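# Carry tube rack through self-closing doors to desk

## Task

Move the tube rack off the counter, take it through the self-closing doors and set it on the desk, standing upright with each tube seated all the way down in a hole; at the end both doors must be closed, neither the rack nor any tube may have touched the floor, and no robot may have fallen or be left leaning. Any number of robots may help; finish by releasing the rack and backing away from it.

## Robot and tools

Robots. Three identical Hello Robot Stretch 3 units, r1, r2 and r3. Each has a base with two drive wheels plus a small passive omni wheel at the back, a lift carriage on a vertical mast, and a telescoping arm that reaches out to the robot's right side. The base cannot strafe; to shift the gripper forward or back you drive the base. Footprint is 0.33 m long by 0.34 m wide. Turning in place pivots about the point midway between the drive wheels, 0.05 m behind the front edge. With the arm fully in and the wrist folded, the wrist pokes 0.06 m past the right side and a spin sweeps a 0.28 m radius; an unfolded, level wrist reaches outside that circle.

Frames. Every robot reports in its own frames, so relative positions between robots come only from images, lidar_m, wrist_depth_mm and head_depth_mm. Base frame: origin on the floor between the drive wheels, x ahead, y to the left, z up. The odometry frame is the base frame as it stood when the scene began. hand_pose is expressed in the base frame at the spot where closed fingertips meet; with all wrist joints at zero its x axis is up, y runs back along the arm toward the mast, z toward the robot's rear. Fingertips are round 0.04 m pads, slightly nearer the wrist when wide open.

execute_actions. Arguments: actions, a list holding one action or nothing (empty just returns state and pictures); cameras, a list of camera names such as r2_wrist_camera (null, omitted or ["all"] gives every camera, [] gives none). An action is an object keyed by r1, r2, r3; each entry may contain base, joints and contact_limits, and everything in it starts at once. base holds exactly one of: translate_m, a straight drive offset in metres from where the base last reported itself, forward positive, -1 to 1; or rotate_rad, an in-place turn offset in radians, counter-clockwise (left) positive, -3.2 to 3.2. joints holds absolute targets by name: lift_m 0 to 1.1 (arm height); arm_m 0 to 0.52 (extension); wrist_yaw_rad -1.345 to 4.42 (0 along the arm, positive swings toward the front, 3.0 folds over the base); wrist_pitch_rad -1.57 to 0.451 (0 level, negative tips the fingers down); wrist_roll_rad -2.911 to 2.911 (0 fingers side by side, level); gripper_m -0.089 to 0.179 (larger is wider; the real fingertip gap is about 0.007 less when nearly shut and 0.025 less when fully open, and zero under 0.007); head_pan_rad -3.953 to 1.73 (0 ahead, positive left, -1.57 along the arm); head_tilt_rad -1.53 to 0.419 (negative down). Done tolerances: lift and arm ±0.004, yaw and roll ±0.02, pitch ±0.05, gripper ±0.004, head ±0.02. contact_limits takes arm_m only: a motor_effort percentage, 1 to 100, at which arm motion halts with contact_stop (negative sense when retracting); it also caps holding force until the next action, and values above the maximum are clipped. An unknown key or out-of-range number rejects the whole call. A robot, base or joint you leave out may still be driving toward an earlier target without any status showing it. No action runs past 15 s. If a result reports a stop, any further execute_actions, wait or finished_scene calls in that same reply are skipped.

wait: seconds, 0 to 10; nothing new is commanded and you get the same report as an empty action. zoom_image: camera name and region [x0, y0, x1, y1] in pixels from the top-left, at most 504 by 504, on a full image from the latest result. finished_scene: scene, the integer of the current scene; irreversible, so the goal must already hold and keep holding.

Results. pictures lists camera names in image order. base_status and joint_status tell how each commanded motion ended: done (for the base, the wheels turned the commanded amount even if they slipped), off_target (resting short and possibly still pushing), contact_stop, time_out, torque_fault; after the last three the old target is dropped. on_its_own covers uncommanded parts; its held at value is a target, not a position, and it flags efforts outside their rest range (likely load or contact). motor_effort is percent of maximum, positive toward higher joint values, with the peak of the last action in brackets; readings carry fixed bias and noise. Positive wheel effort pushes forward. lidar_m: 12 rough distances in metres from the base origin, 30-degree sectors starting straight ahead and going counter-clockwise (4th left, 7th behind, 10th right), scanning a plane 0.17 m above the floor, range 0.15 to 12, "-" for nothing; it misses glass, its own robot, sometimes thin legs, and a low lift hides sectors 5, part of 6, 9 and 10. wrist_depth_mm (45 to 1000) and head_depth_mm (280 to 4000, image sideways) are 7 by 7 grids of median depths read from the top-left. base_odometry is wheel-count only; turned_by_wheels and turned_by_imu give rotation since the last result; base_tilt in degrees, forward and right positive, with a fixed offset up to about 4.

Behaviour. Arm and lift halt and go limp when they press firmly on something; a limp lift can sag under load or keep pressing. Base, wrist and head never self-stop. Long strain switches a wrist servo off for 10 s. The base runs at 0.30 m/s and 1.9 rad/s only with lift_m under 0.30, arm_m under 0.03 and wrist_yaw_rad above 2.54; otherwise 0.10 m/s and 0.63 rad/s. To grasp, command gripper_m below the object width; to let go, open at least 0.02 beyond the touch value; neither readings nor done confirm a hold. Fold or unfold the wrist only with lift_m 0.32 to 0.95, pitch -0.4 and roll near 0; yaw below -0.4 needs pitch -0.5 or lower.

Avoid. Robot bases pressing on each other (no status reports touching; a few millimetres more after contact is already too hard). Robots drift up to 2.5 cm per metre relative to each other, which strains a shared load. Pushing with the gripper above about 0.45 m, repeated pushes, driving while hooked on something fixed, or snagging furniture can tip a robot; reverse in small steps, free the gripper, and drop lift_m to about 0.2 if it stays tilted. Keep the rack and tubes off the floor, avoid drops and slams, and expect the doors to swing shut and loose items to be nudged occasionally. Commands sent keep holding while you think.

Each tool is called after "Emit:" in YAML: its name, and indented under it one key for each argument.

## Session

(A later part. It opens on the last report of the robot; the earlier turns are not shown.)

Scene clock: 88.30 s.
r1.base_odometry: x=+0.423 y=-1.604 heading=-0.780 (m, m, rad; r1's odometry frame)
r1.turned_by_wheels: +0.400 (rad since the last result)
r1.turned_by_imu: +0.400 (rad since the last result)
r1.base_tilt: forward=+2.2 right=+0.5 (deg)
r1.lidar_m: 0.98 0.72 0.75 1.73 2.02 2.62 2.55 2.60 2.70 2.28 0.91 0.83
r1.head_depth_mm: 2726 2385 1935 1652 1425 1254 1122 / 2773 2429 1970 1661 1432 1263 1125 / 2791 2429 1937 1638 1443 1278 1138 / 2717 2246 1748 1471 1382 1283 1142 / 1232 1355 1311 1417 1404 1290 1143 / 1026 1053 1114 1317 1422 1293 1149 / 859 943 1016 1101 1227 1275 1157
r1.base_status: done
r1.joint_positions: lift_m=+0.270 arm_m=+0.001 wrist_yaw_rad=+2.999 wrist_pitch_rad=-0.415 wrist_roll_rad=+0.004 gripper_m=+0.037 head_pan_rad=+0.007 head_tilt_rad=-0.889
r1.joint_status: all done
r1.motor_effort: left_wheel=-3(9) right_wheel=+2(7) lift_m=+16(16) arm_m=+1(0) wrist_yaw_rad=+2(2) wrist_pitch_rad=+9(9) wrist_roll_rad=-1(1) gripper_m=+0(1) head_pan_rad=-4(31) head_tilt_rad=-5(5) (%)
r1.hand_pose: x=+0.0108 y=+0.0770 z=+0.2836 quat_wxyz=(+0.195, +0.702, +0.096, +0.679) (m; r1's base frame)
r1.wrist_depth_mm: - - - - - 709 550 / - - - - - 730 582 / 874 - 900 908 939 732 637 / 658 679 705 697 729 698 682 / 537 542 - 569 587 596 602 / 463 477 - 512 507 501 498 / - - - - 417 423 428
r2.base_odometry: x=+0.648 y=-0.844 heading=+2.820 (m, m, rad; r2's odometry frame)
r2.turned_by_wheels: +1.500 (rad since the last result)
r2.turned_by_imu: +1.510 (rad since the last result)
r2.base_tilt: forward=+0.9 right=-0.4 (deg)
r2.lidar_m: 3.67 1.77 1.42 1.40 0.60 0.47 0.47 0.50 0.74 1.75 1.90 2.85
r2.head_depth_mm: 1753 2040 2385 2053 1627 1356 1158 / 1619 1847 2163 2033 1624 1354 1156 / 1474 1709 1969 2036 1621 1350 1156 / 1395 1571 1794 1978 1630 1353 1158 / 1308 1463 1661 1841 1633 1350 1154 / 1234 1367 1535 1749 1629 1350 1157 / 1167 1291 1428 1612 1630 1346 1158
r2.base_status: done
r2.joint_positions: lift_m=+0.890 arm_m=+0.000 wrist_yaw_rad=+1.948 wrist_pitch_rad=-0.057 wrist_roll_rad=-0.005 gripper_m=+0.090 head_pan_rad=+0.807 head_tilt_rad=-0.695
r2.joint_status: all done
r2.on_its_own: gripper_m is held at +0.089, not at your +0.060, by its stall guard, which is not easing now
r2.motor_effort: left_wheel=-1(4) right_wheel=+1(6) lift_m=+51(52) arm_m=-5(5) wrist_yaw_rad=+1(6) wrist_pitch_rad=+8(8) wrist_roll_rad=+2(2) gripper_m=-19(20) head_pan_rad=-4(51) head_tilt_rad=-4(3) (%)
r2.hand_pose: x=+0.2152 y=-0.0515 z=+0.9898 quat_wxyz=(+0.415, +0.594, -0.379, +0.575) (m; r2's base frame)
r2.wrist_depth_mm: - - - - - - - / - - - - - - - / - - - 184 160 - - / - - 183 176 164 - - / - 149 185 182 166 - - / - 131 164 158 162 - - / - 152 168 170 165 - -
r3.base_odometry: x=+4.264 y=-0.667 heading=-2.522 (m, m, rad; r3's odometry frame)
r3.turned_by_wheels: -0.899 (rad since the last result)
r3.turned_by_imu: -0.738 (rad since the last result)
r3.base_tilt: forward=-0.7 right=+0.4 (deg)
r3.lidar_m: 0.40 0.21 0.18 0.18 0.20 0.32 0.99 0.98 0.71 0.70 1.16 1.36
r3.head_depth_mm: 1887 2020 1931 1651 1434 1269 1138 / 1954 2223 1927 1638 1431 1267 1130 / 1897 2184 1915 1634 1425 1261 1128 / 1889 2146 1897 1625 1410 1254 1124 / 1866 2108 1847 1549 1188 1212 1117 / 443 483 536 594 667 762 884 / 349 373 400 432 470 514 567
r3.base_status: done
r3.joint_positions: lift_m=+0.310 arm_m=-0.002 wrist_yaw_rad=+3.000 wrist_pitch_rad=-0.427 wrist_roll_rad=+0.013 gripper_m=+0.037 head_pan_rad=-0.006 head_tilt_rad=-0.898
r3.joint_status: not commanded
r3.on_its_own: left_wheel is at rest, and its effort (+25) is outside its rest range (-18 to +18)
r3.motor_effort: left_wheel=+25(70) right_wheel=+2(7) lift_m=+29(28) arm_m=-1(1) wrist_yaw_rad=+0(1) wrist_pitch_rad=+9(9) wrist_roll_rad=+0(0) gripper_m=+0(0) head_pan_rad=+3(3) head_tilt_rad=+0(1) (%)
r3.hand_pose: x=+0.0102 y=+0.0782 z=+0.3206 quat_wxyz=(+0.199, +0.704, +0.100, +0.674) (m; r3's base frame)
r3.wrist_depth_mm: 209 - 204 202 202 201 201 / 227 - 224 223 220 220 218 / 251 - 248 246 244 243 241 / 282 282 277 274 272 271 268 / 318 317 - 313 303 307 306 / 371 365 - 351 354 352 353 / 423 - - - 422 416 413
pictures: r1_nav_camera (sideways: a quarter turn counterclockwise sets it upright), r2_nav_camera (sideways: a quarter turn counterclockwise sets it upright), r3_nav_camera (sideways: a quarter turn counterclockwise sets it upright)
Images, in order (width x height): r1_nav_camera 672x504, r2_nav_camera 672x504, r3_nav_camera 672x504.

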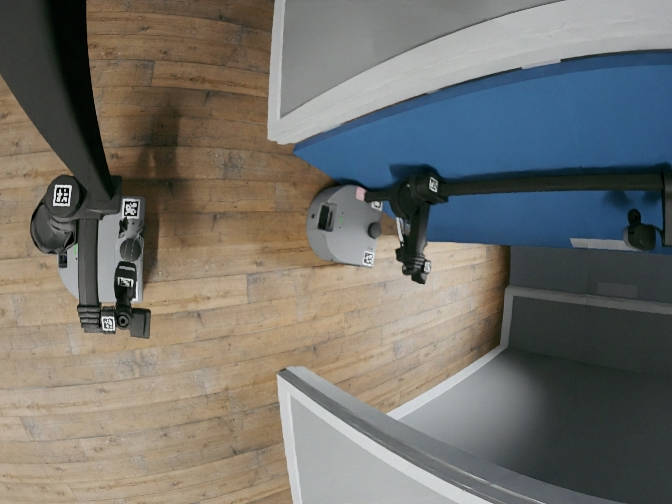

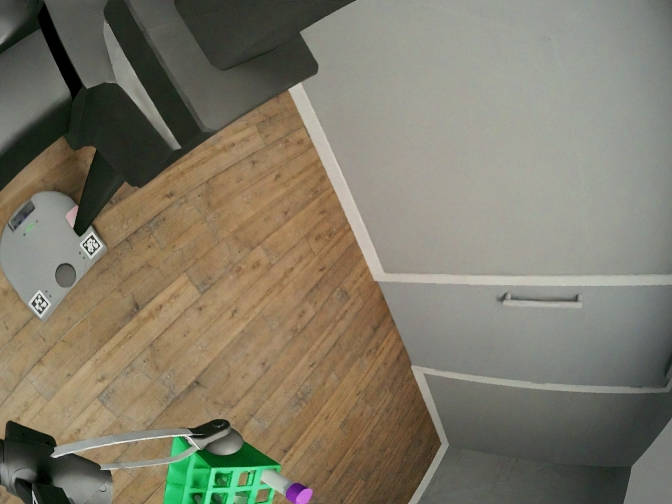

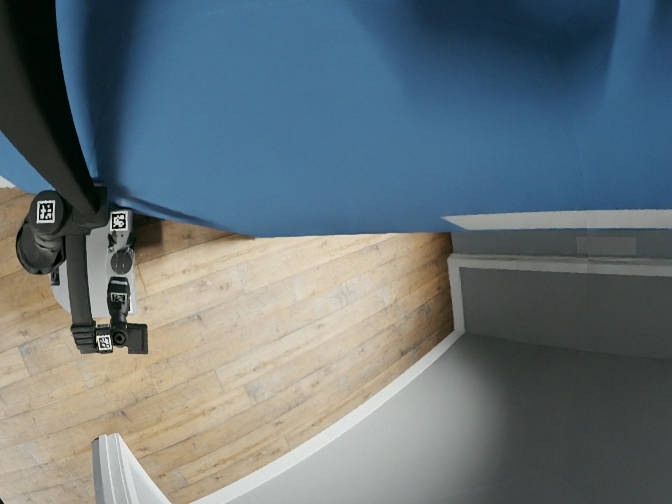

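Emit:
execute_actions:
  actions:
    - {"r2":{"base":{"translate_m":0.6}},"r3":{"base":{"translate_m":0.5}},"r1":{"base":{"translate_m":0.35},"joints":{"lift_m":0.31}}}
  cameras: ["r3_nav_camera","r1_nav_camera"]

Scene clock: 95.83 s.
r1.base_odometry: x=+0.672 y=-1.851 heading=-0.780 (m, m, rad; r1's odometry frame)
r1.turned_by_wheels: +0.000 (rad since the last result)
r1.turned_by_imu: +0.000 (rad since the last result)
r1.base_tilt: forward=+2.1 right=+0.5 (deg)
r1.lidar_m: 1.01 0.58 0.51 0.70 2.05 2.65 2.90 2.95 2.87 1.37 0.61 1.44
r1.head_depth_mm: 2464 2366 1944 1645 1433 1257 1119 / 2436 2397 1959 1664 1434 1269 1131 / 2487 2428 1393 1513 1442 1273 1135 / 2488 2472 1474 1472 1442 1280 1134 / 2340 1226 1206 1498 1463 1289 1144 / 941 1019 1093 1184 1280 1271 1147 / 793 839 892 945 1008 1081 1140
r1.base_status: done
r1.joint_positions: lift_m=+0.310 arm_m=+0.001 wrist_yaw_rad=+2.999 wrist_pitch_rad=-0.415 wrist_roll_rad=+0.004 gripper_m=+0.037 head_pan_rad=+0.007 head_tilt_rad=-0.890
r1.joint_status: all done
r1.motor_effort: left_wheel=-2(9) right_wheel=+2(7) lift_m=+23(25) arm_m=+0(1) wrist_yaw_rad=+1(2) wrist_pitch_rad=+10(9) wrist_roll_rad=-1(1) gripper_m=+0(0) head_pan_rad=-3(4) head_tilt_rad=-5(5) (%)
r1.hand_pose: x=+0.0108 y=+0.0769 z=+0.3231 quat_wxyz=(+0.195, +0.701, +0.096, +0.679) (m; r1's base frame)
r1.wrist_depth_mm: - - - 950 495 468 453 / - - - - 539 505 489 / 941 - - 881 589 541 531 / 736 746 776 772 641 614 588 / 606 599 - 618 656 636 625 / 502 513 - 534 551 534 546 / 445 - - - 462 471 474
r2.base_odometry: x=+0.079 y=-0.654 heading=+2.820 (m, m, rad; r2's odometry frame)
r2.turned_by_wheels: +0.000 (rad since the last result)
r2.turned_by_imu: -0.002 (rad since the last result)
r2.base_tilt: forward=+0.9 right=-0.4 (deg)
r2.lidar_m: 3.08 1.70 1.34 1.33 1.44 1.08 1.07 1.14 1.84 1.82 1.97 2.97
r2.head_depth_mm: 1664 1918 2297 2058 1630 1351 1158 / 1530 1751 2028 2043 1632 1351 1160 / 1418 1616 1873 2015 1629 1357 1156 / 1328 1492 1703 1907 1626 1354 1158 / 1247 1391 1574 1805 1635 1356 1157 / 1153 1294 1455 1659 1631 1353 1157 / 1106 1222 1353 1531 1618 1355 1151
r2.base_status: done
r2.joint_positions: lift_m=+0.890 arm_m=+0.000 wrist_yaw_rad=+1.948 wrist_pitch_rad=-0.057 wrist_roll_rad=-0.005 gripper_m=+0.090 head_pan_rad=+0.807 head_tilt_rad=-0.695
r2.joint_status: not commanded
r2.on_its_own: gripper_m is held at +0.089, not at your +0.060, by its stall guard, which is not easing now
r2.motor_effort: left_wheel=-1(2) right_wheel=+2(6) lift_m=+51(52) arm_m=-5(5) wrist_yaw_rad=+2(2) wrist_pitch_rad=+8(8) wrist_roll_rad=+2(2) gripper_m=-19(20) head_pan_rad=-4(4) head_tilt_rad=-3(3) (%)
r2.hand_pose: x=+0.2152 y=-0.0515 z=+0.9898 quat_wxyz=(+0.415, +0.594, -0.379, +0.575) (m; r2's base frame)
r2.wrist_depth_mm: - - - - - - - / - - - - - - - / - - - 185 160 - - / - - 185 176 165 - - / - 150 184 181 166 - - / - 132 163 159 161 - - / - 153 167 170 165 - -
r3.base_odometry: x=+3.857 y=-0.958 heading=-2.522 (m, m, rad; r3's odometry frame)
r3.turned_by_wheels: +0.000 (rad since the last result)
r3.turned_by_imu: +0.003 (rad since the last result)
r3.base_tilt: forward=-0.9 right=+0.4 (deg)
r3.lidar_m: 1.49 1.49 0.18 0.17 0.19 0.27 1.12 0.97 0.94 1.04 1.04 1.22
r3.head_depth_mm: 1492 1734 1852 1655 1436 1269 1138 / 1443 1708 1910 1645 1434 1262 1132 / 1403 1647 1863 1622 1418 1258 1125 / 1414 1637 1857 1626 1417 1251 1125 / 1396 1629 1853 1610 1405 1249 1119 / 1359 1583 1795 1618 1396 1242 1113 / 1329 1526 1774 1594 1397 1240 1110
r3.base_status: done
r3.joint_positions: lift_m=+0.310 arm_m=-0.002 wrist_yaw_rad=+3.000 wrist_pitch_rad=-0.427 wrist_roll_rad=+0.013 gripper_m=+0.037 head_pan_rad=-0.006 head_tilt_rad=-0.898
r3.joint_status: not commanded
r3.motor_effort: left_wheel=+9(37) right_wheel=+1(10) lift_m=+29(29) arm_m=-1(1) wrist_yaw_rad=+0(0) wrist_pitch_rad=+9(9) wrist_roll_rad=+0(0) gripper_m=+0(0) head_pan_rad=+3(3) head_tilt_rad=+0(0) (%)
r3.hand_pose: x=+0.0102 y=+0.0782 z=+0.3206 quat_wxyz=(+0.199, +0.704, +0.100, +0.674) (m; r3's base frame)
r3.wrist_depth_mm: 192 - 198 202 206 - - / 208 - 216 220 227 - - / 229 - 238 244 255 924 922 / 253 258 267 273 292 729 737 / 287 292 - 309 602 606 614 / 324 331 - 342 526 525 520 / 363 - - - 444 463 462
pictures: r1_nav_camera (sideways: a quarter turn counterclockwise sets it upright), r3_nav_camera (sideways: a quarter turn counterclockwise sets it upright)
Images, in order (width x height): r1_nav_camera 672x504, r3_nav_camera 672x504.

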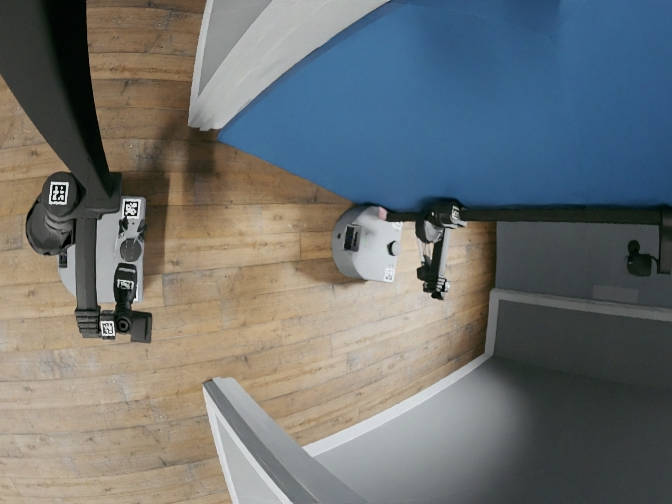

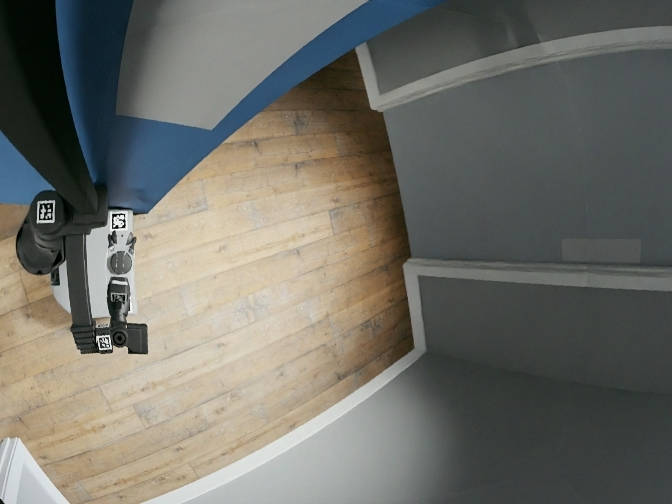

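Emit:
execute_actions:
  actions:
    - {"r3":{"base":{"rotate_rad":1.45}}}
  cameras: []

Emit:
execute_actions:
  actions:
    - {"r3":{"base":{"translate_m":0.42}}}
  cameras: ["r3_nav_camera","r1_nav_camera"]

Scene clock: 100.37 s.
r1.base_odometry: x=+0.672 y=-1.851 heading=-0.780 (m, m, rad; r1's odometry frame)
r1.turned_by_wheels: +0.000 (rad since the last result)
r1.turned_by_imu: +0.000 (rad since the last result)
r1.base_tilt: forward=+2.2 right=+0.5 (deg)
r1.lidar_m: 0.86 0.56 0.51 0.70 2.06 2.65 2.90 2.95 2.87 1.37 0.61 1.45
r1.head_depth_mm: 2434 2409 1951 1631 1426 1256 1122 / 2424 2408 1864 1580 1439 1263 1126 / 2432 1427 1171 1511 1439 1278 1141 / 1051 1219 1361 1533 1457 1289 1142 / 930 1030 1147 1295 1415 1283 1148 / 784 856 939 1038 1158 1252 1150 / 684 734 793 866 945 1048 1141
r1.base_status: not commanded
r1.joint_positions: lift_m=+0.310 arm_m=+0.001 wrist_yaw_rad=+2.999 wrist_pitch_rad=-0.415 wrist_roll_rad=+0.004 gripper_m=+0.037 head_pan_rad=+0.007 head_tilt_rad=-0.890
r1.joint_status: not commanded
r1.motor_effort: left_wheel=-2(3) right_wheel=+2(2) lift_m=+23(23) arm_m=+0(0) wrist_yaw_rad=+2(2) wrist_pitch_rad=+10(9) wrist_roll_rad=+0(1) gripper_m=-1(1) head_pan_rad=-4(4) head_tilt_rad=-6(5) (%)
r1.hand_pose: x=+0.0108 y=+0.0769 z=+0.3231 quat_wxyz=(+0.195, +0.701, +0.096, +0.679) (m; r1's base frame)
r1.wrist_depth_mm: - - - 957 503 463 438 / - - - - 535 485 473 / 933 - - 892 587 529 508 / 726 720 782 776 646 586 542 / 597 611 - 620 641 628 592 / 505 515 - 533 554 538 557 / 453 - - - 458 464 471
r2.base_odometry: x=+0.079 y=-0.654 heading=+2.820 (m, m, rad; r2's odometry frame)
r2.turned_by_wheels: +0.000 (rad since the last result)
r2.turned_by_imu: -0.001 (rad since the last result)
r2.base_tilt: forward=+0.8 right=-0.3 (deg)
r2.lidar_m: 3.08 1.69 1.35 1.33 1.44 1.08 1.06 1.14 1.85 1.83 1.97 2.97
r2.head_depth_mm: 1661 1924 2277 2041 1629 1350 1151 / 1533 1760 2045 2031 1622 1355 1156 / 1427 1608 1854 2011 1632 1351 1154 / 1330 1499 1713 1919 1625 1354 1158 / 1245 1388 1572 1799 1626 1356 1153 / 1154 1294 1446 1650 1624 1348 1154 / 1103 1219 1352 1526 1615 1354 1155
r2.base_status: not commanded
r2.joint_positions: lift_m=+0.890 arm_m=+0.000 wrist_yaw_rad=+1.948 wrist_pitch_rad=-0.057 wrist_roll_rad=-0.005 gripper_m=+0.090 head_pan_rad=+0.807 head_tilt_rad=-0.695
r2.joint_status: not commanded
r2.on_its_own: gripper_m is held at +0.089, not at your +0.060, by its stall guard, which is not easing now
r2.motor_effort: left_wheel=-1(1) right_wheel=+2(2) lift_m=+52(52) arm_m=-5(5) wrist_yaw_rad=+1(2) wrist_pitch_rad=+8(8) wrist_roll_rad=+2(2) gripper_m=-20(20) head_pan_rad=-5(5) head_tilt_rad=-3(3) (%)
r2.hand_pose: x=+0.2152 y=-0.0515 z=+0.9898 quat_wxyz=(+0.415, +0.594, -0.379, +0.575) (m; r2's base frame)
r2.wrist_depth_mm: - - - - - - - / - - - - - - - / - - - 185 161 - - / - - 184 178 164 - - / - 150 184 181 166 - - / - 132 163 159 162 - - / - 153 167 171 166 - -
r3.base_odometry: x=+3.857 y=-0.958 heading=-1.072 (m, m, rad; r3's odometry frame)
r3.turned_by_wheels: +1.450 (rad since the last result)
r3.turned_by_imu: +1.455 (rad since the last result)
r3.base_tilt: forward=-0.8 right=+0.4 (deg)
r3.lidar_m: - - 0.15 0.37 1.12 0.93 1.04 1.03 1.13 1.49 1.50 -
r3.head_depth_mm: - - - - - - - / - - - - - - - / - - - - - - - / - - - - - - - / - - - - - - - / - - - - - - - / - - - - - - -
r3.base_status: done
r3.joint_positions: lift_m=+0.310 arm_m=-0.002 wrist_yaw_rad=+3.000 wrist_pitch_rad=-0.427 wrist_roll_rad=+0.013 gripper_m=+0.037 head_pan_rad=-0.064 head_tilt_rad=-0.903
r3.joint_status: not commanded
r3.motor_effort: left_wheel=+6(31) right_wheel=+17(41) lift_m=+29(29) arm_m=-1(1) wrist_yaw_rad=+0(0) wrist_pitch_rad=+9(9) wrist_roll_rad=+0(0) gripper_m=+0(0) head_pan_rad=+27(27) head_tilt_rad=+1(3) (%)
r3.hand_pose: x=+0.0103 y=+0.0782 z=+0.3206 quat_wxyz=(+0.199, +0.704, +0.100, +0.674) (m; r3's base frame)
r3.wrist_depth_mm: - - - 795 179 101 70 / - - - 836 181 102 71 / 880 - 901 821 184 103 71 / 701 704 717 665 186 103 71 / 592 590 - 597 168 104 72 / 509 513 - 531 154 105 72 / 459 - - - 219 99 73
pictures: none
No camera images: the call's "cameras" was empty. Leave "cameras" out to get every camera's image.

Scene clock: 105.63 s.
r1.base_odometry: x=+0.672 y=-1.851 heading=-0.780 (m, m, rad; r1's odometry frame)
r1.turned_by_wheels: +0.000 (rad since the last result)
r1.turned_by_imu: +0.000 (rad since the last result)
r1.base_tilt: forward=+2.2 right=+0.6 (deg)
r1.lidar_m: 1.10 0.61 0.51 0.70 2.05 2.64 2.90 2.95 2.87 1.37 0.61 1.45
r1.head_depth_mm: 2428 2371 1936 1649 1424 1259 1121 / 2435 2399 1964 1651 1433 1262 1132 / 2490 2420 1988 1674 1438 1272 1141 / 2481 2491 1991 1648 1454 1271 1139 / 2454 2481 1631 1582 1458 1284 1147 / 2362 1439 1427 1554 1449 1294 1151 / 1141 1192 1185 1173 1161 1145 1143
r1.base_status: not commanded
r1.joint_positions: lift_m=+0.310 arm_m=+0.001 wrist_yaw_rad=+2.999 wrist_pitch_rad=-0.415 wrist_roll_rad=+0.004 gripper_m=+0.037 head_pan_rad=+0.007 head_tilt_rad=-0.890
r1.joint_status: not commanded
r1.motor_effort: left_wheel=-2(2) right_wheel=+2(2) lift_m=+23(23) arm_m=-1(0) wrist_yaw_rad=+2(1) wrist_pitch_rad=+9(9) wrist_roll_rad=-1(0) gripper_m=+0(0) head_pan_rad=-4(4) head_tilt_rad=-5(5) (%)
r1.hand_pose: x=+0.0108 y=+0.0769 z=+0.3231 quat_wxyz=(+0.195, +0.701, +0.096, +0.679) (m; r1's base frame)
r1.wrist_depth_mm: - - - 915 496 476 486 / - - - - 532 525 537 / 905 - - 888 586 575 611 / 730 728 776 772 647 654 681 / 597 605 - 629 637 641 662 / 501 508 - 537 549 550 549 / 455 - - - 459 471 475
r2.base_odometry: x=+0.079 y=-0.654 heading=+2.820 (m, m, rad; r2's odometry frame)
r2.turned_by_wheels: +0.000 (rad since the last result)
r2.turned_by_imu: -0.001 (rad since the last result)
r2.base_tilt: forward=+0.8 right=-0.4 (deg)
r2.lidar_m: 3.08 1.70 1.35 1.33 1.44 1.08 1.07 1.14 1.84 1.82 1.97 2.97
r2.head_depth_mm: 1652 1918 2286 2042 1629 1352 1156 / 1533 1754 2047 2053 1630 1356 1160 / 1432 1607 1860 2010 1628 1350 1155 / 1332 1491 1705 1894 1631 1354 1154 / 1243 1388 1572 1808 1630 1351 1154 / 1155 1300 1454 1656 1635 1348 1154 / 1102 1215 1362 1536 1611 1354 1155
r2.base_status: not commanded
r2.joint_positions: lift_m=+0.890 arm_m=+0.000 wrist_yaw_rad=+1.948 wrist_pitch_rad=-0.057 wrist_roll_rad=-0.005 gripper_m=+0.090 head_pan_rad=+0.807 head_tilt_rad=-0.695
r2.joint_status: not commanded
r2.on_its_own: gripper_m is held at +0.089, not at your +0.060, by its stall guard, which is not easing now
r2.motor_effort: left_wheel=-1(1) right_wheel=+1(2) lift_m=+52(51) arm_m=-5(5) wrist_yaw_rad=+1(3) wrist_pitch_rad=+8(8) wrist_roll_rad=+2(2) gripper_m=-19(20) head_pan_rad=-5(5) head_tilt_rad=-3(2) (%)
r2.hand_pose: x=+0.2152 y=-0.0515 z=+0.9898 quat_wxyz=(+0.415, +0.594, -0.379, +0.575) (m; r2's base frame)
r2.wrist_depth_mm: - - - - - - - / - - - - - - - / - - - 185 160 - - / - - 184 178 164 - - / - 149 185 181 166 - - / - 132 163 159 161 - - / - 152 168 170 165 - -
r3.base_odometry: x=+4.058 y=-1.326 heading=-1.072 (m, m, rad; r3's odometry frame)
r3.turned_by_wheels: +0.000 (rad since the last result)
r3.turned_by_imu: +0.314 (rad since the last result)
r3.base_tilt: forward=-0.7 right=+0.4 (deg)
r3.lidar_m: - - 0.15 0.26 1.23 1.21 1.37 1.40 1.50 1.34 1.38 -
r3.head_depth_mm: - - - - - - - / - - - - - - - / - - - - - - - / - - - - - - - / - - - - - - - / - - - - - - - / - - - - - - -
r3.base_status: done
r3.joint_positions: lift_m=+0.310 arm_m=-0.002 wrist_yaw_rad=+3.000 wrist_pitch_rad=-0.427 wrist_roll_rad=+0.013 gripper_m=+0.037 head_pan_rad=-0.037 head_tilt_rad=-0.918
r3.joint_status: not commanded
r3.motor_effort: left_wheel=+3(27) right_wheel=+8(37) lift_m=+29(28) arm_m=-1(1) wrist_yaw_rad=-1(0) wrist_pitch_rad=+9(9) wrist_roll_rad=+0(0) gripper_m=+0(0) head_pan_rad=+17(31) head_tilt_rad=+9(13) (%)
r3.hand_pose: x=+0.0103 y=+0.0782 z=+0.3206 quat_wxyz=(+0.199, +0.704, +0.100, +0.674) (m; r3's base frame)
r3.wrist_depth_mm: - - - 424 155 95 69 / - - - 458 159 97 69 / 870 - 887 493 164 98 70 / 699 697 708 547 168 100 71 / 589 591 - 582 156 102 72 / 510 514 - 537 147 103 73 / 459 - - - 203 100 74
pictures: r1_nav_camera (sideways: a quarter turn counterclockwise sets it upright), r3_nav_camera (sideways: a quarter turn counterclockwise sets it upright)
Images, in order (width x height): r1_nav_camera 672x504, r3_nav_camera 672x504.

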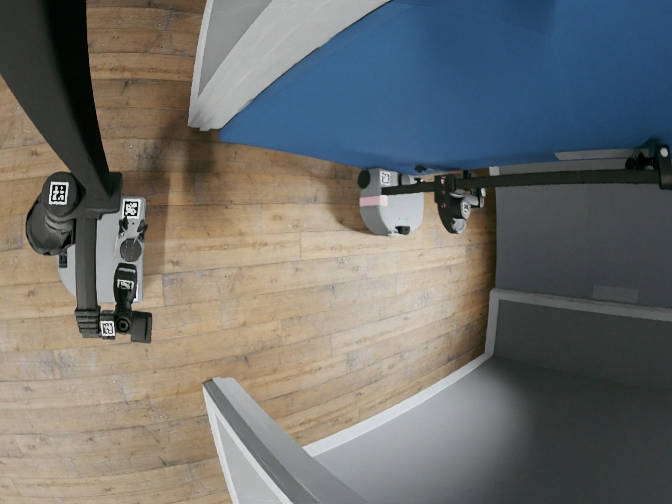

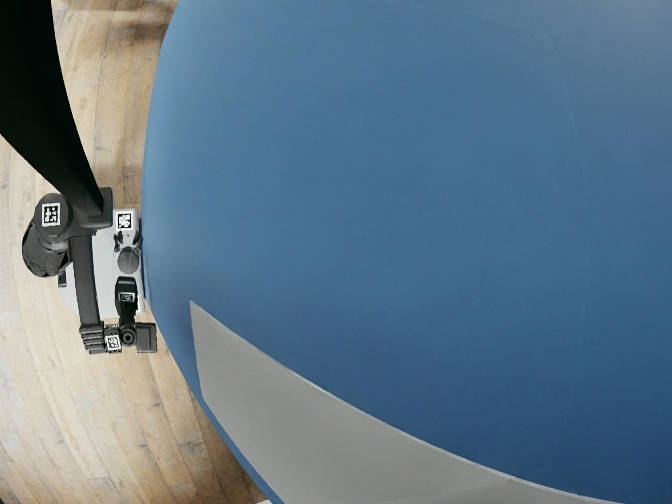

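Emit:
execute_actions:
  actions:
    - {"r3":{"base":{"translate_m":0.1}},"r1":{"base":{"rotate_rad":-0.27},"joints":{"lift_m":0.27}}}
  cameras: []

Emit:
execute_actions:
  actions:
    - {"r1":{"base":{"translate_m":0.9}}}
  cameras: ["r1_nav_camera"]

Scene clock: 108.77 s.
r1.base_odometry: x=+0.672 y=-1.851 heading=-1.050 (m, m, rad; r1's odometry frame)
r1.turned_by_wheels: -0.270 (rad since the last result)
r1.turned_by_imu: -0.270 (rad since the last result)
r1.base_tilt: forward=+2.1 right=+0.5 (deg)
r1.lidar_m: 1.90 1.00 0.54 0.51 2.03 2.22 2.92 2.90 2.87 2.31 0.61 0.62
r1.head_depth_mm: 1721 1911 1903 1649 1435 1245 1126 / 2074 2233 1975 1657 1440 1267 1131 / 2498 2458 1983 1681 1448 1277 1133 / 2497 2451 2010 1674 1448 1274 1137 / 2469 2507 2007 1696 1458 1287 1157 / 2430 2525 2037 1709 1471 1293 1149 / 2340 2538 2050 1551 1484 1311 1157
r1.base_status: done
r1.joint_positions: lift_m=+0.270 arm_m=+0.001 wrist_yaw_rad=+2.999 wrist_pitch_rad=-0.415 wrist_roll_rad=+0.004 gripper_m=+0.037 head_pan_rad=+0.007 head_tilt_rad=-0.890
r1.joint_status: all done
r1.motor_effort: left_wheel=+2(9) right_wheel=-1(5) lift_m=+16(21) arm_m=-1(1) wrist_yaw_rad=+1(2) wrist_pitch_rad=+9(9) wrist_roll_rad=-1(1) gripper_m=-1(1) head_pan_rad=-3(3) head_tilt_rad=-5(6) (%)
r1.hand_pose: x=+0.0108 y=+0.0769 z=+0.2836 quat_wxyz=(+0.195, +0.701, +0.096, +0.679) (m; r1's base frame)
r1.wrist_depth_mm: - - 873 517 540 655 815 / - - 951 566 596 728 881 / 838 - 836 624 673 867 885 / 662 686 694 690 684 731 748 / 542 547 - 568 577 593 608 / 464 485 - 505 509 494 498 / - - - - 414 425 430
r2.base_odometry: x=+0.079 y=-0.654 heading=+2.820 (m, m, rad; r2's odometry frame)
r2.turned_by_wheels: +0.000 (rad since the last result)
r2.turned_by_imu: -0.001 (rad since the last result)
r2.base_tilt: forward=+0.8 right=-0.3 (deg)
r2.lidar_m: 3.08 1.70 1.35 1.33 1.44 1.08 1.06 1.14 1.85 1.82 1.96 2.97
r2.head_depth_mm: 1653 1933 2302 2036 1627 1351 1156 / 1523 1761 2037 2034 1631 1349 1159 / 1427 1612 1847 2008 1632 1360 1152 / 1328 1493 1703 1913 1634 1353 1157 / 1244 1389 1566 1806 1625 1355 1157 / 1154 1295 1457 1660 1629 1350 1155 / 1104 1218 1354 1529 1624 1351 1158
r2.base_status: not commanded
r2.joint_positions: lift_m=+0.890 arm_m=+0.000 wrist_yaw_rad=+1.948 wrist_pitch_rad=-0.057 wrist_roll_rad=-0.005 gripper_m=+0.090 head_pan_rad=+0.807 head_tilt_rad=-0.695
r2.joint_status: not commanded
r2.on_its_own: gripper_m is held at +0.089, not at your +0.060, by its stall guard, which is not easing now
r2.motor_effort: left_wheel=-1(1) right_wheel=+2(2) lift_m=+52(52) arm_m=-5(5) wrist_yaw_rad=+2(2) wrist_pitch_rad=+8(8) wrist_roll_rad=+2(2) gripper_m=-20(20) head_pan_rad=-4(4) head_tilt_rad=-3(3) (%)
r2.hand_pose: x=+0.2152 y=-0.0515 z=+0.9898 quat_wxyz=(+0.415, +0.594, -0.379, +0.575) (m; r2's base frame)
r2.wrist_depth_mm: - - - - - - - / - - - - - - - / - - - 185 160 - - / - - 186 177 165 - - / - 149 184 181 165 - - / - 131 164 159 162 - - / - 153 167 171 167 - -
r3.base_odometry: x=+4.105 y=-1.414 heading=-1.072 (m, m, rad; r3's odometry frame)
r3.turned_by_wheels: +0.000 (rad since the last result)
r3.turned_by_imu: +0.022 (rad since the last result)
r3.base_tilt: forward=-0.8 right=+0.4 (deg)
r3.lidar_m: - - 0.15 0.19 1.25 1.28 1.46 1.50 1.49 1.33 1.38 -
r3.head_depth_mm: - - - - - - - / - - - - - - - / - - - - - - - / - - - - - - - / - - - - - - - / - - - - - - - / - - - - - - -
r3.base_status: done
r3.joint_positions: lift_m=+0.310 arm_m=-0.002 wrist_yaw_rad=+3.000 wrist_pitch_rad=-0.427 wrist_roll_rad=+0.013 gripper_m=+0.037 head_pan_rad=-0.007 head_tilt_rad=-0.902
r3.joint_status: not commanded
r3.motor_effort: left_wheel=+14(28) right_wheel=-1(25) lift_m=+28(29) arm_m=-1(1) wrist_yaw_rad=+0(0) wrist_pitch_rad=+9(9) wrist_roll_rad=+0(0) gripper_m=-1(0) head_pan_rad=+4(28) head_tilt_rad=+2(11) (%)
r3.hand_pose: x=+0.0103 y=+0.0782 z=+0.3206 quat_wxyz=(+0.199, +0.704, +0.100, +0.674) (m; r3's base frame)
r3.wrist_depth_mm: - - - 288 138 91 67 / - - - 312 143 93 69 / 873 - 897 342 149 95 70 / 701 700 718 385 155 98 71 / 588 597 - 539 147 100 73 / 513 517 - 454 142 103 74 / 458 - - - 192 102 76
pictures: none
No camera images: the call's "cameras" was empty. Leave "cameras" out to get every camera's image.

Scene clock: 113.53 s.
r1.base_odometry: x=+1.119 y=-2.631 heading=-1.050 (m, m, rad; r1's odometry frame)
r1.turned_by_wheels: +0.000 (rad since the last result)
r1.turned_by_imu: +0.001 (rad since the last result)
r1.base_tilt: forward=+2.1 right=+0.5 (deg)
r1.lidar_m: 1.36 1.80 0.91 0.64 0.73 0.79 3.74 0.59 0.54 0.79 0.79 0.87
r1.head_depth_mm: 1233 1348 1499 1576 1423 1258 1121 / 1460 1628 1810 1651 1434 1265 1128 / 1713 1969 1987 1679 1444 1274 1129 / 1671 1939 1995 1680 1459 1277 1141 / 1613 1837 2024 1702 1467 1287 1152 / 1598 1856 2023 1728 1483 1294 1156 / 1589 1802 1989 1734 1476 1302 1156
r1.base_status: done
r1.joint_positions: lift_m=+0.270 arm_m=+0.001 wrist_yaw_rad=+2.999 wrist_pitch_rad=-0.415 wrist_roll_rad=+0.004 gripper_m=+0.037 head_pan_rad=+0.007 head_tilt_rad=-0.890
r1.joint_status: not commanded
r1.motor_effort: left_wheel=+2(10) right_wheel=-1(3) lift_m=+16(16) arm_m=+0(0) wrist_yaw_rad=+2(2) wrist_pitch_rad=+10(9) wrist_roll_rad=-1(0) gripper_m=+1(1) head_pan_rad=-4(2) head_tilt_rad=-5(5) (%)
r1.hand_pose: x=+0.0108 y=+0.0769 z=+0.2836 quat_wxyz=(+0.195, +0.701, +0.096, +0.679) (m; r1's base frame)
r1.wrist_depth_mm: 550 - 676 803 - - - / 580 - 744 763 - - - / 632 - 789 633 672 - - / 643 669 718 658 699 738 766 / 536 550 - 569 583 592 599 / 464 484 - 510 501 495 504 / - - - - 421 428 434
r2.base_odometry: x=+0.079 y=-0.654 heading=+2.820 (m, m, rad; r2's odometry frame)
r2.turned_by_wheels: +0.000 (rad since the last result)
r2.turned_by_imu: -0.001 (rad since the last result)
r2.base_tilt: forward=+0.8 right=-0.4 (deg)
r2.lidar_m: 3.08 1.70 1.35 1.33 1.44 1.08 1.06 1.14 1.85 1.82 1.97 2.97
r2.head_depth_mm: 1652 1933 2275 2057 1630 1359 1153 / 1527 1761 2064 2046 1627 1357 1154 / 1426 1614 1875 2010 1628 1355 1155 / 1331 1493 1709 1910 1626 1359 1155 / 1242 1389 1573 1800 1633 1357 1150 / 1154 1297 1451 1660 1634 1353 1158 / 1103 1219 1358 1529 1615 1351 1153
r2.base_status: not commanded
r2.joint_positions: lift_m=+0.890 arm_m=+0.000 wrist_yaw_rad=+1.948 wrist_pitch_rad=-0.057 wrist_roll_rad=-0.005 gripper_m=+0.090 head_pan_rad=+0.807 head_tilt_rad=-0.695
r2.joint_status: not commanded
r2.on_its_own: gripper_m is held at +0.089, not at your +0.060, by its stall guard, which is not easing now
r2.motor_effort: left_wheel=-1(1) right_wheel=+2(2) lift_m=+51(52) arm_m=-5(5) wrist_yaw_rad=+3(2) wrist_pitch_rad=+8(8) wrist_roll_rad=+2(2) gripper_m=-19(19) head_pan_rad=-4(5) head_tilt_rad=-3(3) (%)
r2.hand_pose: x=+0.2152 y=-0.0515 z=+0.9898 quat_wxyz=(+0.415, +0.594, -0.379, +0.575) (m; r2's base frame)
r2.wrist_depth_mm: - - - - - - - / - - - - - - - / - - - 185 160 - - / - - 184 177 165 - - / - 149 184 181 165 - - / - 132 163 158 162 - - / - 153 167 172 166 - -
r3.base_odometry: x=+4.105 y=-1.414 heading=-1.072 (m, m, rad; r3's odometry frame)
r3.turned_by_wheels: +0.000 (rad since the last result)
r3.turned_by_imu: -0.001 (rad since the last result)
r3.base_tilt: forward=-0.6 right=+0.4 (deg)
r3.lidar_m: - - 0.15 0.19 1.36 0.64 1.46 1.50 1.48 1.33 1.38 -
r3.head_depth_mm: - - - - - - - / - - - - - - - / - - - - - - - / - - - - - - - / - - - - - - - / - - - - - - - / - - - - - - -
r3.base_status: not commanded
r3.joint_positions: lift_m=+0.310 arm_m=-0.002 wrist_yaw_rad=+3.000 wrist_pitch_rad=-0.427 wrist_roll_rad=+0.013 gripper_m=+0.037 head_pan_rad=-0.007 head_tilt_rad=-0.902
r3.joint_status: not commanded
r3.motor_effort: left_wheel=+14(14) right_wheel=+0(0) lift_m=+29(29) arm_m=-1(1) wrist_yaw_rad=+0(0) wrist_pitch_rad=+9(9) wrist_roll_rad=+0(0) gripper_m=+0(0) head_pan_rad=+4(4) head_tilt_rad=+2(1) (%)
r3.hand_pose: x=+0.0103 y=+0.0782 z=+0.3206 quat_wxyz=(+0.199, +0.704, +0.100, +0.674) (m; r3's base frame)
r3.wrist_depth_mm: - - - 289 138 91 68 / - - - 313 143 93 69 / 876 - 899 342 149 95 70 / 710 697 711 383 155 98 71 / 598 596 - 537 148 100 73 / 512 513 - 455 142 103 74 / 462 - - - 191 101 76
pictures: r1_nav_camera (sideways: a quarter turn counterclockwise sets it upright)
Images, in order (width x height): r1_nav_camera 672x504.

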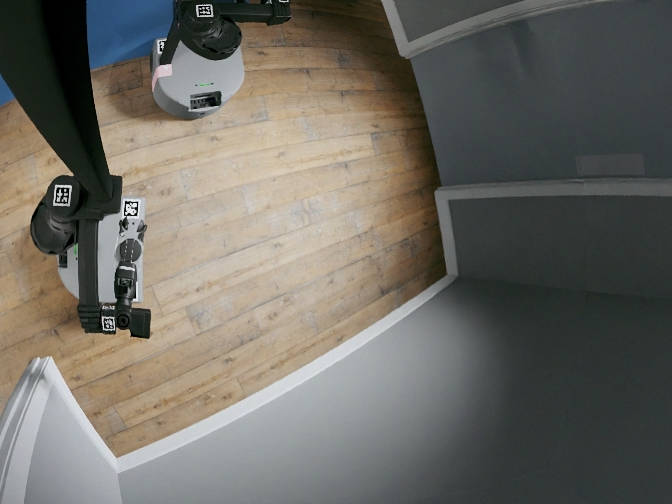

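Emit:
execute_actions:
  actions:
    - {"r1":{"base":{"rotate_rad":0.26}}}
  cameras: ["r1_nav_camera"]

Emit:
execute_actions:
  actions:
    - {"r1":{"base":{"translate_m":1.0}}}
  cameras: ["r1_nav_camera"]

Scene clock: 115.43 s.
r1.base_odometry: x=+1.119 y=-2.631 heading=-0.790 (m, m, rad; r1's odometry frame)
r1.turned_by_wheels: +0.260 (rad since the last result)
r1.turned_by_imu: +0.260 (rad since the last result)
r1.base_tilt: forward=+2.2 right=+0.5 (deg)
r1.lidar_m: 1.74 1.83 0.64 0.73 0.74 3.04 3.73 0.55 0.64 0.78 0.80 1.02
r1.head_depth_mm: 1634 1897 1933 1645 1425 1259 1125 / 1620 1868 1954 1660 1442 1265 1132 / 1606 1869 1978 1656 1453 1279 1133 / 1652 1908 1999 1682 1458 1277 1140 / 1637 1896 2014 1694 1457 1285 1150 / 1632 1892 2044 1718 1469 1289 1151 / 1627 1877 2040 1730 1479 1303 1128
r1.base_status: done
r1.joint_positions: lift_m=+0.270 arm_m=+0.001 wrist_yaw_rad=+2.999 wrist_pitch_rad=-0.415 wrist_roll_rad=+0.004 gripper_m=+0.037 head_pan_rad=+0.007 head_tilt_rad=-0.890
r1.joint_status: not commanded
r1.motor_effort: left_wheel=-2(7) right_wheel=+2(6) lift_m=+16(16) arm_m=+0(1) wrist_yaw_rad=+1(1) wrist_pitch_rad=+9(10) wrist_roll_rad=+0(0) gripper_m=+0(1) head_pan_rad=-3(3) head_tilt_rad=-5(5) (%)
r1.hand_pose: x=+0.0108 y=+0.0769 z=+0.2836 quat_wxyz=(+0.195, +0.701, +0.096, +0.679) (m; r1's base frame)
r1.wrist_depth_mm: 589 - 664 708 754 - - / 636 - 718 772 791 - - / 688 - 815 837 622 869 - / 648 665 709 694 636 706 763 / 550 550 - 578 584 581 609 / 462 473 - 509 508 498 498 / - - - - 419 423 426
r2.base_odometry: x=+0.079 y=-0.654 heading=+2.820 (m, m, rad; r2's odometry frame)
r2.turned_by_wheels: +0.000 (rad since the last result)
r2.turned_by_imu: +0.000 (rad since the last result)
r2.base_tilt: forward=+1.0 right=-0.2 (deg)
r2.lidar_m: 3.08 1.69 1.35 1.33 1.44 1.08 1.06 1.14 1.84 1.82 1.97 2.96
r2.head_depth_mm: 1652 1932 2268 2029 1631 1352 1159 / 1531 1759 2051 2061 1630 1351 1152 / 1427 1610 1871 2004 1632 1351 1156 / 1332 1490 1710 1903 1632 1353 1157 / 1252 1388 1575 1802 1626 1353 1159 / 1156 1298 1456 1643 1634 1352 1155 / 1101 1218 1356 1520 1624 1353 1154
r2.base_status: not commanded
r2.joint_positions: lift_m=+0.890 arm_m=+0.000 wrist_yaw_rad=+1.948 wrist_pitch_rad=-0.057 wrist_roll_rad=-0.005 gripper_m=+0.090 head_pan_rad=+0.807 head_tilt_rad=-0.695
r2.joint_status: not commanded
r2.on_its_own: gripper_m is held at +0.089, not at your +0.060, by its stall guard, which is not easing now
r2.motor_effort: left_wheel=-2(1) right_wheel=+2(1) lift_m=+51(52) arm_m=-5(5) wrist_yaw_rad=+2(2) wrist_pitch_rad=+8(8) wrist_roll_rad=+2(2) gripper_m=-20(20) head_pan_rad=-5(5) head_tilt_rad=-3(2) (%)
r2.hand_pose: x=+0.2152 y=-0.0515 z=+0.9898 quat_wxyz=(+0.415, +0.594, -0.379, +0.575) (m; r2's base frame)
r2.wrist_depth_mm: - - - - - - - / - - - - - - - / - - - 186 160 - - / - - 184 178 164 - - / - 149 183 183 166 - - / - 131 164 158 161 - - / - 153 168 171 165 - -
r3.base_odometry: x=+4.105 y=-1.414 heading=-1.072 (m, m, rad; r3's odometry frame)
r3.turned_by_wheels: +0.000 (rad since the last result)
r3.turned_by_imu: +0.000 (rad since the last result)
r3.base_tilt: forward=-0.7 right=+0.4 (deg)
r3.lidar_m: - - 0.15 0.19 1.36 0.67 1.46 1.51 1.48 1.33 1.38 -
r3.head_depth_mm: - - - - - - - / - - - - - - - / - - - - - - - / - - - - - - - / - - - - - - - / - - - - - - - / - - - - - - -
r3.base_status: not commanded
r3.joint_positions: lift_m=+0.310 arm_m=-0.002 wrist_yaw_rad=+3.000 wrist_pitch_rad=-0.427 wrist_roll_rad=+0.013 gripper_m=+0.037 head_pan_rad=-0.007 head_tilt_rad=-0.902
r3.joint_status: not commanded
r3.motor_effort: left_wheel=+14(15) right_wheel=-1(0) lift_m=+29(28) arm_m=-1(1) wrist_yaw_rad=+0(0) wrist_pitch_rad=+9(9) wrist_roll_rad=+0(0) gripper_m=-1(0) head_pan_rad=+3(3) head_tilt_rad=+1(2) (%)
r3.hand_pose: x=+0.0103 y=+0.0782 z=+0.3206 quat_wxyz=(+0.199, +0.704, +0.100, +0.674) (m; r3's base frame)
r3.wrist_depth_mm: - - - 289 138 91 68 / - - - 312 143 93 69 / 879 - 903 342 149 95 70 / 709 698 721 382 155 98 71 / 596 594 - 543 147 100 73 / 515 511 - 455 142 103 74 / 461 - - - 191 101 76
pictures: r1_nav_camera (sideways: a quarter turn counterclockwise sets it upright)
Images, in order (width x height): r1_nav_camera 672x504.

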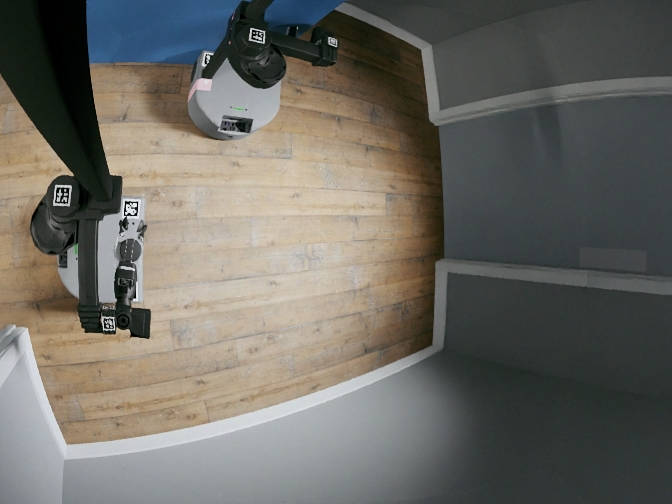

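Scene clock: 120.53 s.
r1.base_odometry: x=+1.823 y=-3.342 heading=-0.790 (m, m, rad; r1's odometry frame)
r1.turned_by_wheels: +0.000 (rad since the last result)
r1.turned_by_imu: +0.001 (rad since the last result)
r1.base_tilt: forward=+2.2 right=+0.5 (deg)
r1.lidar_m: 0.73 0.82 1.05 1.40 0.95 0.96 1.49 1.09 0.74 0.69 0.70 0.78
r1.head_depth_mm: 660 764 909 1112 1361 1255 1132 / 653 758 901 1103 1360 1271 1123 / 665 773 907 1112 1377 1268 1134 / 710 824 975 1196 1425 1278 1141 / 707 818 967 1178 1411 1284 1144 / 705 809 954 1162 1416 1299 1155 / 697 802 943 1145 1408 1302 1162
r1.base_status: done
r1.joint_positions: lift_m=+0.270 arm_m=+0.001 wrist_yaw_rad=+2.999 wrist_pitch_rad=-0.415 wrist_roll_rad=+0.004 gripper_m=+0.037 head_pan_rad=+0.007 head_tilt_rad=-0.890
r1.joint_status: not commanded
r1.motor_effort: left_wheel=-3(6) right_wheel=+2(7) lift_m=+16(16) arm_m=+0(0) wrist_yaw_rad=+2(2) wrist_pitch_rad=+9(10) wrist_roll_rad=-1(1) gripper_m=+0(0) head_pan_rad=-4(5) head_tilt_rad=-5(5) (%)
r1.hand_pose: x=+0.0108 y=+0.0769 z=+0.2836 quat_wxyz=(+0.195, +0.701, +0.096, +0.679) (m; r1's base frame)
r1.wrist_depth_mm: - - - - - 900 725 / - - - - - 999 743 / 715 - 910 920 974 917 758 / 646 656 697 712 717 743 721 / 546 557 - 579 578 591 606 / 462 484 - 511 508 492 505 / - - - - 416 419 437
r2.base_odometry: x=+0.079 y=-0.654 heading=+2.820 (m, m, rad; r2's odometry frame)
r2.turned_by_wheels: +0.000 (rad since the last result)
r2.turned_by_imu: -0.001 (rad since the last result)
r2.base_tilt: forward=+0.9 right=-0.3 (deg)
r2.lidar_m: 3.08 1.70 1.35 1.33 1.44 1.08 1.06 1.14 1.85 1.82 1.97 2.97
r2.head_depth_mm: 1657 1928 2309 2048 1635 1358 1159 / 1531 1759 2049 2050 1623 1354 1156 / 1425 1622 1870 2019 1635 1351 1157 / 1323 1486 1697 1895 1622 1359 1155 / 1247 1393 1568 1803 1622 1353 1154 / 1156 1295 1456 1654 1624 1355 1152 / 1103 1217 1354 1527 1623 1351 1153
r2.base_status: not commanded
r2.joint_positions: lift_m=+0.890 arm_m=+0.000 wrist_yaw_rad=+1.948 wrist_pitch_rad=-0.057 wrist_roll_rad=-0.005 gripper_m=+0.090 head_pan_rad=+0.807 head_tilt_rad=-0.695
r2.joint_status: not commanded
r2.on_its_own: gripper_m is held at +0.089, not at your +0.060, by its stall guard, which is not easing now
r2.motor_effort: left_wheel=-1(2) right_wheel=+2(2) lift_m=+52(51) arm_m=-5(5) wrist_yaw_rad=+3(3) wrist_pitch_rad=+8(8) wrist_roll_rad=+2(2) gripper_m=-20(20) head_pan_rad=-5(4) head_tilt_rad=-3(3) (%)
r2.hand_pose: x=+0.2152 y=-0.0515 z=+0.9898 quat_wxyz=(+0.415, +0.594, -0.379, +0.575) (m; r2's base frame)
r2.wrist_depth_mm: - - - - - - - / - - - - - - - / - - - 185 160 - - / - - 185 177 165 - - / - 149 184 181 166 - - / - 132 163 158 161 - - / - 153 168 172 165 - -
r3.base_odometry: x=+4.105 y=-1.414 heading=-1.072 (m, m, rad; r3's odometry frame)
r3.turned_by_wheels: +0.000 (rad since the last result)
r3.turned_by_imu: -0.001 (rad since the last result)
r3.base_tilt: forward=-0.7 right=+0.4 (deg)
r3.lidar_m: - - 0.15 0.19 1.36 1.28 1.46 0.82 1.48 1.33 1.38 -
r3.head_depth_mm: - - - - - - - / - - - - - - - / - - - - - - - / - - - - - - - / - - - - - - - / - - - - - - - / - - - - - - -
r3.base_status: not commanded
r3.joint_positions: lift_m=+0.310 arm_m=-0.002 wrist_yaw_rad=+3.000 wrist_pitch_rad=-0.427 wrist_roll_rad=+0.013 gripper_m=+0.037 head_pan_rad=-0.007 head_tilt_rad=-0.902
r3.joint_status: not commanded
r3.motor_effort: left_wheel=+14(15) right_wheel=-1(0) lift_m=+28(28) arm_m=-1(1) wrist_yaw_rad=+0(0) wrist_pitch_rad=+9(9) wrist_roll_rad=+0(0) gripper_m=+0(0) head_pan_rad=+4(4) head_tilt_rad=+2(1) (%)
r3.hand_pose: x=+0.0103 y=+0.0782 z=+0.3206 quat_wxyz=(+0.199, +0.704, +0.100, +0.674) (m; r3's base frame)
r3.wrist_depth_mm: - - - 289 138 91 68 / - - - 314 143 93 69 / 866 - 884 341 149 95 70 / 714 707 717 382 155 98 71 / 600 593 - 536 148 100 73 / 510 513 - 456 142 103 74 / 458 - - - 192 101 76
pictures: r1_nav_camera (sideways: a quarter turn counterclockwise sets it upright)
Images, in order (width x height): r1_nav_camera 672x504.

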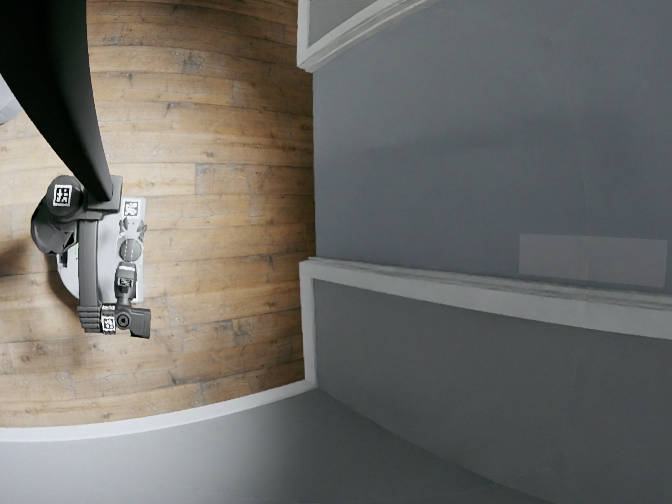

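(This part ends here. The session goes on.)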